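# Find the matching domino and extend the line

## Task

Turn over the face-down dominoes to find the single one that matches an open end of the line. A domino may tip onto the table as long as the robot is not touching it when it lands. Set the matching domino flat and face up, its matching half touching that open end, so the line carries on straight. Do not shift any domino already in the line from where it sat against its neighbours, and keep the other dominoes well apart from the line. Release it and move the grippers away at the end; nothing may depend on the robot to stay in place.

## Robot and tools

Robot: two 6-joint arms with parallel grippers, left_arm on the +y side and right_arm on the -y side. Base roots: left_arm (+0.121, +0.302, +0.546) m, quat_wxyz (+0.620, +0.334, +0.336, +0.625); right_arm (+0.121, -0.302, +0.546) m, quat_wxyz (+0.625, +0.336, +0.334, +0.620). Cameras: cam_left_wrist and cam_right_wrist, each 504x504, on the wrists (optical frame +z forward, +x right, +y down in the image).

Scene frame (used by every result): origin at table-top height above the centre of the robot's foot, +z up, +x straight ahead over the table, +y toward the robot's left. The table starts near x = +0.15 m. Each gripper's fingers point along its own +z and part along its y. end_effector_position is the point between the finger pads, roughly 1 cm short of the tips; the printed value can be off, more so when reaching far. Identical joint angles can put the two hands in different places.

execute_actions(actions, pictures): actions holds at most one entry. An empty list sends nothing and returns the state with pictures. An action is {"rows": [...], "steps": n}: 1 to 15 rows, n at most 15 (default 15) and at least 12, each step 1/30 s; each row is used for one step and the final row repeats to fill remaining steps. A wait is {"steps": n} with n up to 300, counted from the previous result and including your reply time. pictures: true adds camera images to a non-empty call. A refused call moves nothing.

Row layout: one list of 14 numbers, each in [-1, 1], always covering both arms: left_arm waist, shoulder, elbow, wrist pitch, wrist yaw, wrist roll, opening; then right_arm in the same seven slots. The six joint numbers are offsets, not poses, scaled so 1.0 equals 1.264 rad (waist), 1.32 (shoulder), 1.276 (elbow), 1.83 (wrist pitch), 1.686 (wrist yaw), 2.022 (wrist roll). They are measured from the joint angles in the most recent result that printed them; before any such result in a scene, and for second and later calls within one reply, they count from where the arm is when the action begins. Every row counts from that same reference, not from the previous row. Opening is absolute: +1 fully open, -1 closed.

Joint ranges (rad), both arms: waist -2.880 to 2.880, shoulder 0.000 to 3.142, elbow 0.000 to 3.019, wrist pitch -1.693 to 1.571, wrist yaw -1.571 to 1.571, wrist roll -2.094 to 2.094. Real ends may differ by up to 0.019 rad. Asking more than 0.019 rad beyond an end is refused; smaller overshoots are clipped to the real end and reported as "joint sent to its limit" (possibly about an earlier, still-running action). No such line does not prove there is more room.

Motion: each step the target may lead the measured angle by at most 0.264 (waist), 0.32 (shoulder), 0.276 (elbow), 0.33 (wrist pitch), 0.186 (wrist yaw), 0.522 (wrist roll) rad, and targets are scaled back if they would move the gripper more than 70 mm from where it is. Big moves therefore take several actions. Sending zeros is not a pause: it pulls the arm back to the reference angles, and arms tend to sag a little with each zero action. To hold a pose, in a reply's first call send the offsets back to the desired angles, zeros in later calls, and push further if a joint stays short.

Between calls the arms keep heading for the last row's target until everything has nearly stopped or a step is HELD; after that only a new action moves them on. Fingers still closing or opening continue. Each action's result is taken 12 steps before it ends; those steps run while you reply, and your next action starts after them.

Results: a state line per arm (left_arm: … | right_arm: …) with end_effector_position (m) and end_effector_quat_wxyz; Joint positions (rad) and Joint velocities (rad/s) per arm, each ending with finger-pad gap in m (0.094 open); grip_measured on the same scale as the commanded opening (each gripper may read off by about 1 mm, consistently); joint torques (drive output, offset and noisy, never zero in free air). "joint command not followed" means the clearance check altered or blocked joint targets; the rest of the row still ran. HELD marks steps where your row was partly or wholly not sent. MOTOR HOT appears from 85 °C; at 100 °C an OVER-TEMPERATURE FAULT makes that arm and gripper go limp and drop until cooled, so avoid long heavy holds.

Gripping: to hold something command an opening below grip_measured, about 0.03 lower for a firm grip, less for a light one. Pad force tops out near 50 to 62 N (less on some grippers, and less on parts under about 2 mm thick); first contact can spike harder.

zoom_image(camera, region): camera is "cam_left_wrist" or "cam_right_wrist"; region [x0, y0, x1, y1] in pixels of that camera's latest image, origin top-left, no larger than 504 by 504. Gives a closer, sharper view.

read_manual(section): returns only the URDF licence texts ("licences"); no motion.

finished_scene(scene): pass the current scene's number to end and grade it; irreversible. The goal must hold by then. Replying without any tool call ends everything.

Avoid: knocking or placing anything off the table (fails the task), letting the arms strike or press each other, dropping, slamming or shoving objects hard, and disturbing the existing line. Occasional external tugs on held parts or pushes on loose ones may occur; check the state after them. Smooth, economical motion is preferred.

Each tool is called after "Emit:" as name([rows], argument=value, ...), one row to a line, values as JSON.

## Session

Emit:
execute_actions(actions=[])

Scene clock: 0.00 s of 7200.00 s.
left_arm: end_effector_position=(+0.7030, +0.3206, +0.2996) grip_measured=+1.000 end_effector_quat_wxyz=(-0.169, -0.787, +0.593, +0.009) | right_arm: end_effector_position=(+0.6557, -0.4502, +0.3460) grip_measured=+1.000 end_effector_quat_wxyz=(+0.181, +0.836, +0.490, -0.168)
Joint positions: left_arm=[-1.431  1.295  1.326 -0.873  0.351 -1.705  0.094] | right_arm=[-1.752  1.1    1.049 -0.596  0.345  1.979  0.094]
Joint velocities: left_arm=[-0.005 -0.015  0.002 -0.012  0.007  0.007  0.   ] | right_arm=[-0.005 -0.005 -0.012  0.002 -0.051  0.007  0.   ]
Joint torques (N m, as the arm reports them, + toward a larger angle): no reading

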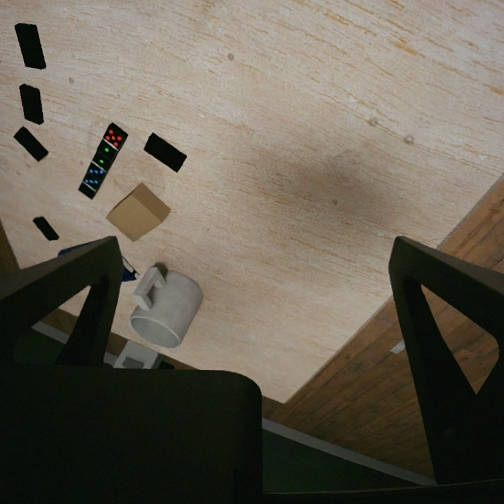

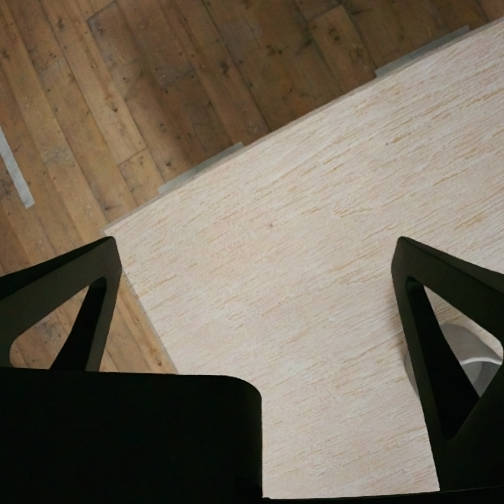

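Emit:
execute_actions([
  {"rows":[[-0.618,-0.076,-0.5,0.377,-0.519,0.65,1,0.144,0.15,-0.234,0.326,-0.205,-0.979,1]]},
])

Emit:
execute_actions([
  {"steps":50},
], pictures=true)

Scene clock: 1.13 s of 7200.00 s.
left_arm: end_effector_position=(+0.6894, +0.3146, +0.2870) grip_measured=+1.000 end_effector_quat_wxyz=(-0.096, -0.720, +0.687, +0.011) | right_arm: end_effector_position=(+0.6486, -0.4263, +0.3226) grip_measured=+1.000 end_effector_quat_wxyz=(+0.144, +0.820, +0.539, -0.127)
Joint positions: left_arm=[-1.497  1.25   1.21  -0.702  0.176 -1.549  0.094] | right_arm=[-1.729  1.107  0.99  -0.49   0.253  1.884  0.094]
Joint velocities: left_arm=[-1.109 -0.552 -1.453  1.712 -1.341  1.502  0.   ] | right_arm=[ 0.405  0.151 -0.818  1.15  -0.886 -1.033  0.   ]
Joint torques (N m, as the arm reports them, + toward a larger angle): left_arm=[ -2.66 -16.19   3.94  -0.93   0.39  -0.01] | right_arm=[-0.65 -9.46  2.05 -0.32  0.26  0.02]
Steps of this call (steps 1 to 31: nothing new was sent; steps 32 to 34: the first 3 steps of this action). Readings (joint positions):
32: left_arm=[-1.443 1.287 1.304 -0.831 0.296 -1.660] | right_arm=[-1.749 1.101 1.037 -0.573 0.318 1.951]
33: left_arm=[-1.464 1.269 1.260 -0.762 0.234 -1.604] | right_arm=[-1.742 1.102 1.017 -0.530 0.287 1.918]
34: the state above

Scene clock: 2.80 s of 7200.00 s.
left_arm: end_effector_position=(+0.4938, +0.0982, +0.3011) grip_measured=+1.000 end_effector_quat_wxyz=(-0.009, +0.000, +1.000, -0.003) | right_arm: end_effector_position=(+0.5554, -0.3006, +0.2083) grip_measured=+1.000 end_effector_quat_wxyz=(+0.006, +0.005, +1.000, +0.005)
Joint positions: left_arm=[-2.226  1.2    0.686 -0.198 -0.522 -0.401  0.094] | right_arm=[-1.562  1.314  0.749 -0.008 -0.002  0.007  0.094]
Joint velocities: left_arm=[-0.015 -0.005 -0.012  0.007 -0.022  0.066  0.   ] | right_arm=[ 0.005 -0.005 -0.022  0.022  0.037  0.051  0.   ]
Joint torques (N m, as the arm reports them, + toward a larger angle): left_arm=[ -3.22 -11.43   2.     0.39   0.03   0.03] | right_arm=[ -1.91 -12.34   0.61   0.87   0.05  -0.04]
Kept back: nothing.
Steps of this call (steps 1 to 12: the last 12 steps of your previous action; steps 13 to 50: the robot went on to your last target). Readings (joint positions):
1: left_arm=[-1.538 1.234 1.159 -0.644 0.120 -1.497] | right_arm=[-1.714 1.116 0.961 -0.449 0.216 1.848]
2: left_arm=[-1.582 1.220 1.109 -0.588 0.067 -1.445] | right_arm=[-1.697 1.128 0.931 -0.404 0.174 1.806]
4: left_arm=[-1.677 1.205 1.011 -0.477 -0.038 -1.344] | right_arm=[-1.661 1.165 0.866 -0.291 0.085 1.700]
8: left_arm=[-1.874 1.201 0.830 -0.321 -0.250 -1.138] | right_arm=[-1.581 1.280 0.760 -0.058 0.002 1.331]
50: the state above

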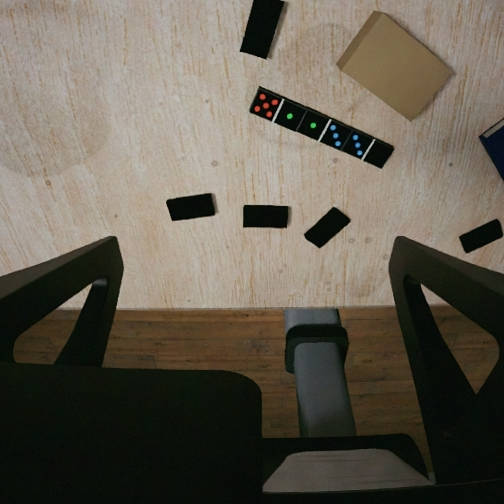

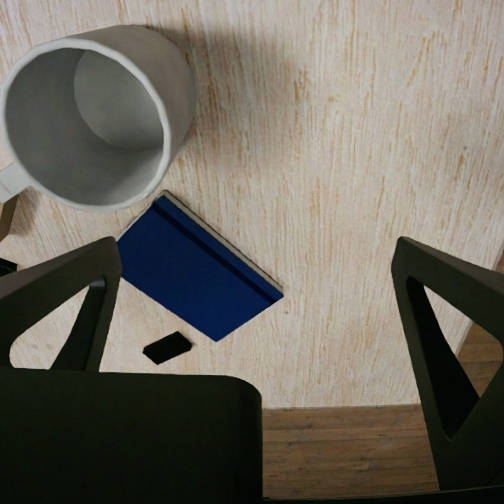

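Emit:
execute_actions([
  {"rows":[[0.02,0.045,0,0.036,0.01,0.06,1,0,0.045,-0.03,0.03,0,0.04,1],[0.035,0.09,0,0.072,0.02,0.12,1,0,0.09,-0.06,0.06,0,0.08,1],[0.05,0.135,0,0.11,0.03,0.18,1,0,0.135,-0.09,0.1,0,0.12,1],[0.07,0.18,0,0.145,0.04,0.24,1,0,0.18,-0.11,0.14,0,0.16,1],[0.085,0.225,0,0.18,0.05,0.3,1,0,0.225,-0.11,0.18,0,0.2,1],[0.1,0.27,-0.024,0.22,0.06,0.36,1,0,0.27,-0.11,0.22,0,0.24,1],[0.12,0.315,-0.024,0.255,0.07,0.42,1,0,0.315,-0.11,0.255,0,0.28,1],[0.135,0.36,-0.024,0.29,0.08,0.48,1,0,0.36,-0.11,0.29,0,0.32,1],[0.15,0.405,-0.024,0.33,0.09,0.54,1,0,0.405,-0.11,0.33,0,0.36,1],[0.17,0.45,-0.024,0.365,0.1,0.6,1,0.03,0.45,-0.11,0.365,0.02,0.4,1],[0.185,0.495,-0.024,0.4,0.11,0.66,1,0.07,0.495,-0.11,0.4,0.045,0.44,1],[0.2,0.54,-0.024,0.44,0.12,0.72,1,0.11,0.54,-0.11,0.44,0.07,0.48,1],[0.22,0.58,-0.024,0.475,0.13,0.78,1,0.15,0.585,-0.11,0.475,0.095,0.52,1],[0.235,0.62,-0.024,0.51,0.14,0.81,1,0.2,0.63,-0.11,0.51,0.13,0.55,1],[0.245,0.65,-0.024,0.545,0.14,0.81,1,0.257,0.68,-0.11,0.55,0.165,0.55,1]]},
])

Emit:
execute_actions([
  {"steps":40},
], pictures=true)

Scene clock: 4.47 s of 7200.00 s.
left_arm: end_effector_position=(+0.4980, +0.0886, +0.2883) grip_measured=+1.000 end_effector_quat_wxyz=(+0.005, +0.040, +0.999, -0.022) | right_arm: end_effector_position=(+0.5481, -0.3005, +0.2003) grip_measured=+1.000 end_effector_quat_wxyz=(+0.019, +0.037, +0.999, +0.005)
Joint positions: left_arm=[-2.215  1.241  0.688 -0.109 -0.488 -0.29   0.094] | right_arm=[-1.562  1.341  0.723  0.071 -0.002  0.071  0.094]
Joint velocities: left_arm=[0.269 0.913 0.066 1.565 0.344 1.678 0.   ] | right_arm=[ 0.005  0.601 -0.379  1.067 -0.037  0.784  0.   ]
Joint torques (N m, as the arm reports them, + toward a larger angle): left_arm=[-1.07 -4.01  1.3  -0.17  0.24  0.03] | right_arm=[-0.91 -6.88 -2.93 -0.15  0.    0.11]
Steps of this call (steps 1 to 15: the robot went on to your last target; steps 16 to 47: nothing new was sent; steps 48 to 50: the first 3 steps of this action). Readings (joint positions):
48: left_arm=[-2.226 1.203 0.686 -0.188 -0.515 -0.383] | right_arm=[-1.562 1.316 0.745 0.003 -0.002 0.018]
49: left_arm=[-2.222 1.216 0.686 -0.157 -0.503 -0.345] | right_arm=[-1.562 1.325 0.736 0.033 -0.002 0.044]
50: the state above

Scene clock: 5.80 s of 7200.00 s.
left_arm: end_effector_position=(+0.3400, +0.1741, +0.0772) grip_measured=+1.000 end_effector_quat_wxyz=(+0.003, +0.647, +0.762, +0.005) | right_arm: end_effector_position=(+0.2827, -0.1816, +0.0729) grip_measured=+1.000 end_effector_quat_wxyz=(+0.002, +0.448, +0.894, +0.006)
Joint positions: left_arm=[-1.911  2.055  0.667  0.788 -0.289  1.226  0.094] | right_arm=[-1.23   2.221  0.631  0.99   0.275  1.11   0.094]
Joint velocities: left_arm=[ 0.005 -0.015 -0.007 -0.017 -0.022 -0.007  0.   ] | right_arm=[-0.005 -0.015 -0.007 -0.017 -0.081 -0.022  0.   ]
Joint torques (N m, as the arm reports them, + toward a larger angle): left_arm=[-4.31 -7.42 -6.87  0.32  0.36  0.01] | right_arm=[ 2.99 -7.06 -7.53  0.86  0.15  0.16]
Kept back: nothing.
Steps of this call (steps 1 to 12: the last 12 steps of your previous action; steps 13 to 40: the robot went on to your last target). Readings (joint positions):
1: left_arm=[-2.203 1.281 0.691 -0.052 -0.471 -0.222] | right_arm=[-1.562 1.364 0.709 0.108 -0.002 0.100]
2: left_arm=[-2.187 1.330 0.696 0.005 -0.456 -0.151] | right_arm=[-1.562 1.394 0.695 0.149 -0.002 0.133]
4: left_arm=[-2.153 1.437 0.696 0.109 -0.428 -0.012] | right_arm=[-1.562 1.478 0.670 0.243 -0.002 0.213]
8: left_arm=[-2.079 1.673 0.689 0.333 -0.364 0.274] | right_arm=[-1.556 1.714 0.655 0.472 0.029 0.427]
40: the state above

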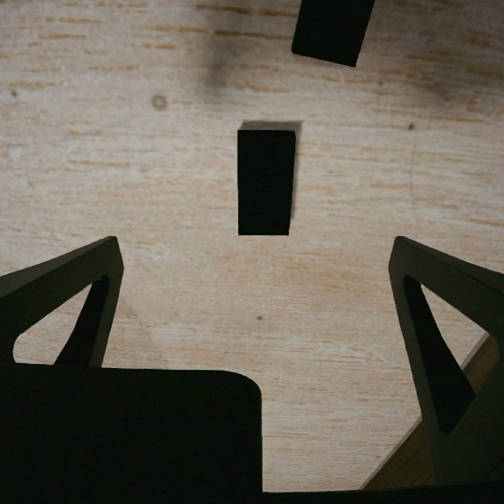

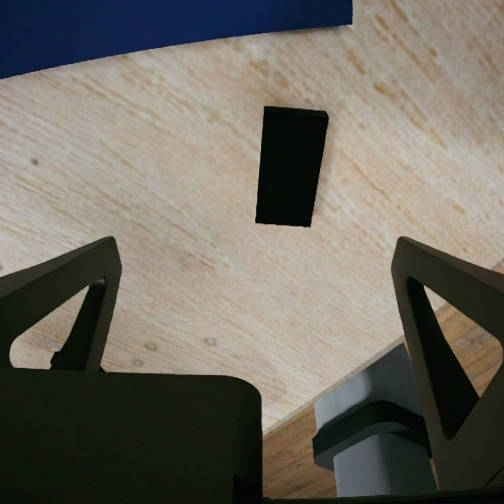

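Emit:
execute_actions([
  {"rows":[[0.02,0.012,0.014,0,0,0.02,0.4,-0.02,0.012,0.008,0,0,0.014,0.5],[0.026,0.021,0.025,0,0.004,0.02,0.4,-0.028,0.02,0.017,0,-0.004,0.014,0.5],[0.031,0.03,0.036,-0.008,0.007,0.02,0.4,-0.035,0.028,0.027,-0.008,-0.007,0.014,0.5],[0.036,0.039,0.047,-0.01,0.01,0.02,0.4,-0.041,0.036,0.037,-0.01,-0.01,0.014,0.5],[0.04,0.048,0.058,-0.012,0.013,0.02,0.4,-0.046,0.044,0.047,-0.012,-0.013,0.014,0.5],[0.043,0.057,0.069,-0.014,0.016,0.02,0.4,-0.05,0.051,0.057,-0.014,-0.016,0.014,0.5],[0.045,0.066,0.08,-0.016,0.019,0.02,0.4,-0.053,0.058,0.067,-0.016,-0.019,0.014,0.5],[0.047,0.075,0.09,-0.018,0.022,0.02,0.4,-0.055,0.065,0.076,-0.018,-0.022,0.014,0.5],[0.047,0.083,0.1,-0.018,0.026,0.02,0.4,-0.055,0.071,0.085,-0.02,-0.027,0.014,0.5],[0.047,0.091,0.109,-0.018,0.026,0.02,0.4,-0.055,0.077,0.093,-0.02,-0.027,0.014,0.5],[0.047,0.098,0.117,-0.018,0.026,0.02,0.4,-0.055,0.082,0.1,-0.02,-0.027,0.014,0.5],[0.047,0.104,0.124,-0.018,0.026,0.02,0.4,-0.055,0.086,0.106,-0.02,-0.027,0.014,0.5],[0.047,0.108,0.129,-0.018,0.026,0.02,0.4,-0.055,0.089,0.11,-0.02,-0.027,0.014,0.5],[0.047,0.111,0.132,-0.018,0.026,0.02,0.4,-0.055,0.091,0.113,-0.02,-0.027,0.014,0.5],[0.047,0.113,0.134,-0.018,0.026,0.02,0.4,-0.055,0.092,0.115,-0.02,-0.027,0.014,0.5]]},
])

Emit:
execute_actions([
  {"steps":20},
], pictures=true)

Scene clock: 7.30 s of 7200.00 s.
left_arm: end_effector_position=(+0.3425, +0.1742, +0.0734) grip_measured=+0.439 end_effector_quat_wxyz=(+0.005, +0.651, +0.759, +0.006) | right_arm: end_effector_position=(+0.2850, -0.1828, +0.0681) grip_measured=+0.526 end_effector_quat_wxyz=(+0.003, +0.455, +0.890, +0.007)
Joint positions: left_arm=[-1.906  2.06   0.677  0.787 -0.282  1.241  0.068] | right_arm=[-1.238  2.227  0.644  0.989  0.269  1.121  0.072]
Joint velocities: left_arm=[ 0.103  0.151  0.237 -0.032  0.022  0.168 -0.076] | right_arm=[-0.161  0.122  0.247 -0.056 -0.11   0.037 -0.048]
Joint torques (N m, as the arm reports them, + toward a larger angle): left_arm=[-2.39 -7.12 -3.74 -0.84  0.33  0.09] | right_arm=[ 0.56 -4.78 -5.27  0.12  0.08  0.19]
Steps of this call (steps 1 to 30: the robot went on to your last target; steps 31 to 42: nothing new was sent; steps 43 to 45: the first 3 steps of this action). Readings (joint positions):
43: left_arm=[-1.911 2.055 0.667 0.788 -0.289 1.232] | right_arm=[-1.230 2.222 0.633 0.990 0.275 1.114]
44: left_arm=[-1.909 2.056 0.670 0.788 -0.286 1.237] | right_arm=[-1.233 2.223 0.636 0.990 0.273 1.118]
45: the state above

Scene clock: 7.97 s of 7200.00 s.
left_arm: end_effector_position=(+0.3379, +0.1782, +0.0155) grip_measured=+0.402 end_effector_quat_wxyz=(-0.000, +0.649, +0.761, +0.003) | right_arm: end_effector_position=(+0.2792, -0.1949, +0.0156) grip_measured=+0.502 end_effector_quat_wxyz=(+0.003, +0.473, +0.881, +0.000)
Joint positions: left_arm=[-1.863  2.195  0.826  0.768 -0.247  1.257  0.066] | right_arm=[-1.295  2.336  0.779  0.96   0.232  1.131  0.071]
Joint velocities: left_arm=[-0.005  0.005 -0.007 -0.022  0.051  0.007  0.001] | right_arm=[-0.005 -0.015  0.007 -0.017 -0.051 -0.051 -0.   ]
Joint torques (N m, as the arm reports them, + toward a larger angle): left_arm=[-3.31 -8.63 -4.81 -0.62  0.4   0.02] | right_arm=[ 2.35 -6.15 -6.08  0.27  0.03  0.15]
Kept back: nothing.
Steps of this call (steps 1 to 12: the last 12 steps of your previous action; steps 13 to 20: the robot went on to your last target). Readings (joint positions):
1: left_arm=[-1.901 2.067 0.688 0.787 -0.278 1.245] | right_arm=[-1.245 2.233 0.655 0.986 0.264 1.123]
2: left_arm=[-1.896 2.076 0.703 0.785 -0.273 1.247] | right_arm=[-1.253 2.241 0.668 0.983 0.259 1.124]
4: left_arm=[-1.882 2.100 0.735 0.780 -0.263 1.251] | right_arm=[-1.271 2.261 0.698 0.977 0.249 1.127]
8: left_arm=[-1.864 2.150 0.790 0.771 -0.249 1.254] | right_arm=[-1.295 2.303 0.747 0.965 0.234 1.130]
20: the state above

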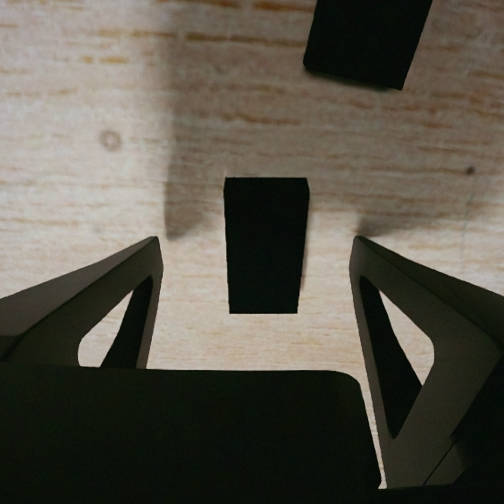

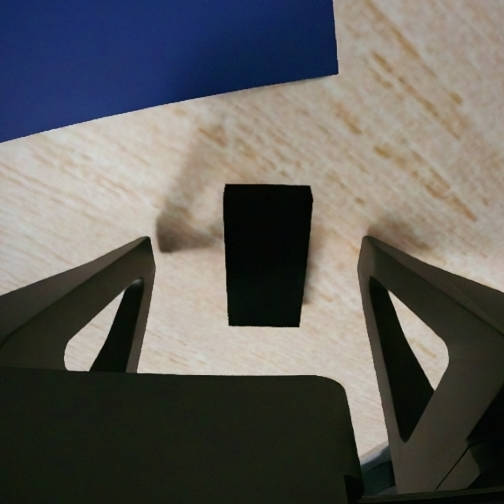

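Lower ~3 mm each, then close.

Emit:
execute_actions([
  {"rows":[[0,0.018,0.012,0,0,0,0.3,0,0.014,0.005,0,0,0,0.4],[0,0.018,0.012,0,0,0,0.2,0,0.014,0.005,0,0,0,0.3],[0,0.018,0.012,0,0,0,0.1,0,0.014,0.005,0,0,0,0.2],[0,0.018,0.012,0,0,0,0.1,0,0.014,0.005,0,0,0,0.1],[0,0.018,0.012,0,0,0,0.1,0,0.014,0.005,0,0,0,0.1],[0,0.018,0.012,0,0,0,0,0,0.014,0.005,0,0,0,0],[0,0.018,0.012,0,0,0,-0.1,0,0.014,0.005,0,0,0,-0.1],[0,0.018,0.012,0,0,0,-0.2,0,0.014,0.005,0,0,0,-0.2],[0,0.018,0.012,0,0,0,-0.28,0,0.014,0.005,0,0,0,-0.28],[0,0.018,0.012,0,0,0,-0.35,0,0.014,0.005,0,0,0,-0.35],[0,0.018,0.012,0,0,0,-0.41,0,0.014,0.005,0,0,0,-0.41],[0,0.018,0.012,0,0,0,-0.46,0,0.014,0.005,0,0,0,-0.46],[0,0.018,0.012,0,0,0,-0.5,0,0.014,0.005,0,0,0,-0.5],[0,0.018,0.012,0,0,0,-0.53,0,0.014,0.005,0,0,0,-0.53],[0,0.018,0.012,0,0,0,-0.55,0,0.014,0.005,0,0,0,-0.55]]},
])

Emit:
execute_actions([
  {"steps":17},
])

Scene clock: 9.17 s of 7200.00 s.
left_arm: end_effector_position=(+0.3368, +0.1781, +0.0146) grip_measured=+0.147 end_effector_quat_wxyz=(-0.001, +0.649, +0.761, +0.002) | right_arm: end_effector_position=(+0.2799, -0.1944, +0.0141) grip_measured=+0.247 end_effector_quat_wxyz=(+0.004, +0.474, +0.881, +0.001)
Joint positions: left_arm=[-1.863  2.198  0.828  0.768 -0.247  1.257  0.054] | right_arm=[-1.295  2.338  0.784  0.96   0.232  1.131  0.059]
Joint velocities: left_arm=[-0.015  0.024  0.037 -0.007 -0.007  0.051 -0.089] | right_arm=[-0.005  0.024  0.046  0.002 -0.022 -0.022 -0.091]
Joint torques (N m, as the arm reports them, + toward a larger angle): left_arm=[-4.31 -6.71 -4.75 -0.28  0.26 -0.03] | right_arm=[ 2.73 -5.75 -6.15  0.48  0.11  0.03]
Steps of this call (steps 1 to 15: the robot went on to your last target; steps 16 to 33: nothing new was sent; steps 34 to 36: the first 3 steps of this action). Readings (joint positions):
34: left_arm=[-1.863 2.195 0.826 0.768 -0.247 1.257] | right_arm=[-1.295 2.336 0.780 0.960 0.232 1.131]
35: left_arm=[-1.863 2.196 0.827 0.768 -0.247 1.257] | right_arm=[-1.295 2.337 0.782 0.960 0.232 1.131]
36: the state above

Scene clock: 9.73 s of 7200.00 s.
left_arm: end_effector_position=(+0.3342, +0.1783, +0.0136) grip_measured=-0.473 end_effector_quat_wxyz=(-0.002, +0.649, +0.761, +0.001) | right_arm: end_effector_position=(+0.2801, -0.1941, +0.0130) grip_measured=-0.454 end_effector_quat_wxyz=(+0.004, +0.474, +0.881, +0.001)
Joint positions: left_arm=[-1.863  2.204  0.829  0.768 -0.247  1.257  0.025] | right_arm=[-1.295  2.34   0.787  0.96   0.232  1.131  0.026]
Joint velocities: left_arm=[-0.005 -0.015  0.012 -0.012 -0.007 -0.095 -0.   ] | right_arm=[-0.005 -0.005 -0.012  0.012 -0.022 -0.051  0.   ]
Joint torques (N m, as the arm reports them, + toward a larger angle): left_arm=[-4.41 -7.17 -5.   -0.3   0.23 -0.02] | right_arm=[ 2.85 -5.13 -6.01  0.51  0.08  0.06]
Kept back: nothing.
Steps of this call (steps 1 to 12: the last 12 steps of your previous action; steps 13 to 15: the robot went on to your last target; steps 16 to 17: nothing new was sent). Readings (joint positions):
1: left_arm=[-1.863 2.200 0.829 0.768 -0.247 1.257] | right_arm=[-1.295 2.339 0.786 0.960 0.232 1.131]
2: left_arm=[-1.863 2.201 0.829 0.768 -0.247 1.257] | right_arm=[-1.295 2.340 0.787 0.960 0.232 1.131]
4: left_arm=[-1.863 2.203 0.829 0.768 -0.247 1.257] | right_arm=[-1.295 2.340 0.787 0.960 0.232 1.131]
8: left_arm=[-1.863 2.204 0.829 0.768 -0.247 1.257] | right_arm=[-1.295 2.340 0.787 0.960 0.232 1.131]
17: the state above
All arms were judged still, so your last target was given up. Only a new action makes them travel on or press farther. Fingers that are still opening or closing keep moving.

Emit:
execute_actions([
  {"rows":[[0,-0.03,-0.035,0,0,0,-0.51,0,-0.03,-0.035,0,0,0,-0.49],[0,-0.06,-0.07,0,0,0,-0.51,0,-0.06,-0.07,0,0,0,-0.49],[0,-0.09,-0.105,0,0,0,-0.51,0,-0.09,-0.105,0,0,0,-0.49],[0,-0.12,-0.14,0,0,0,-0.51,0,-0.12,-0.14,0,0,0,-0.49],[0,-0.15,-0.17,0,0,0,-0.51,0,-0.15,-0.17,0,0,0,-0.49],[0,-0.19,-0.2,0,0,0,-0.51,0,-0.19,-0.2,0,0,0,-0.49],[0,-0.23,-0.2,0,0,0,-0.51,0,-0.23,-0.2,0,0,0,-0.49],[0.232,-0.685,-0.2,-0.42,0.989,-0.62,-0.51,-0.218,-0.788,-0.17,-0.525,-0.98,-0.56,-0.49]]},
])

Emit:
execute_actions([
  {"steps":50},
], pictures=true)

Scene clock: 10.60 s of 7200.00 s.
left_arm: end_effector_position=(+0.3370, +0.1803, +0.0236) grip_measured=-0.473 end_effector_quat_wxyz=(-0.002, +0.649, +0.761, +0.001) | right_arm: end_effector_position=(+0.2816, -0.1960, +0.0220) grip_measured=-0.454 end_effector_quat_wxyz=(+0.003, +0.473, +0.881, +0.000)
Joint positions: left_arm=[-1.863  2.176  0.802  0.768 -0.247  1.257  0.025] | right_arm=[-1.295  2.318  0.761  0.96   0.232  1.131  0.026]
Joint velocities: left_arm=[-0.005 -0.669 -0.696  0.002 -0.007  0.007 -0.   ] | right_arm=[-0.015 -0.571 -0.672 -0.022  0.051 -0.066  0.   ]
Joint torques (N m, as the arm reports them, + toward a larger angle): left_arm=[ -3.95 -13.22 -12.15  -0.31   0.22  -0.06] | right_arm=[  2.32 -10.44 -11.04   0.58   0.16   0.06]
Steps of this call (steps 1 to 23: nothing new was sent; steps 24 to 26: the first 3 steps of this action). Readings (joint positions):
24: left_arm=[-1.863 2.201 0.829 0.768 -0.247 1.257] | right_arm=[-1.295 2.339 0.786 0.960 0.232 1.131]
25: left_arm=[-1.863 2.193 0.821 0.768 -0.247 1.257] | right_arm=[-1.295 2.333 0.779 0.960 0.232 1.131]
26: the state above

Scene clock: 12.27 s of 7200.00 s.
left_arm: end_effector_position=(+0.4796, +0.1379, +0.3629) grip_measured=-0.473 end_effector_quat_wxyz=(-0.037, -0.040, +0.761, -0.647) | right_arm: end_effector_position=(+0.4749, -0.1375, +0.3627) grip_measured=-0.454 end_effector_quat_wxyz=(-0.051, +0.053, +0.759, +0.647)
Joint positions: left_arm=[-1.56   1.292  0.575  0.011  1.417  0.014  0.025] | right_arm=[-1.578  1.298  0.57   0.005 -1.418  0.007  0.026]
Joint velocities: left_arm=[-0.005 -0.015  0.012 -0.007  0.022  0.007 -0.   ] | right_arm=[ 0.015 -0.015 -0.017 -0.007 -0.037 -0.051  0.   ]
Joint torques (N m, as the arm reports them, + toward a larger angle): left_arm=[ -0.61 -10.78  -1.14  -0.96   1.01  -0.06] | right_arm=[-0.26 -9.35 -1.07  0.12 -0.67 -0.15]
Kept back: nothing.
Steps of this call (steps 1 to 12: the last 12 steps of your previous action; steps 13 to 50: the robot went on to your last target). Readings (joint positions):
1: left_arm=[-1.863 2.147 0.772 0.768 -0.247 1.257] | right_arm=[-1.295 2.293 0.731 0.960 0.232 1.131]
2: left_arm=[-1.863 2.109 0.733 0.768 -0.247 1.257] | right_arm=[-1.295 2.259 0.691 0.960 0.232 1.131]
4: left_arm=[-1.863 2.013 0.646 0.768 -0.247 1.257] | right_arm=[-1.295 2.169 0.602 0.960 0.232 1.131]
8: left_arm=[-1.758 1.780 0.591 0.543 -0.015 1.051] | right_arm=[-1.403 1.950 0.563 0.729 -0.000 0.920]
50: the state above

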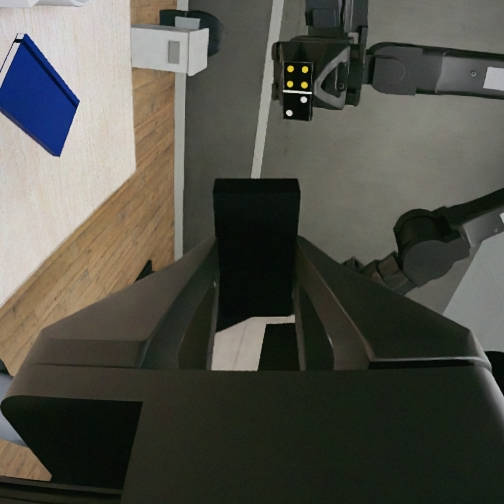

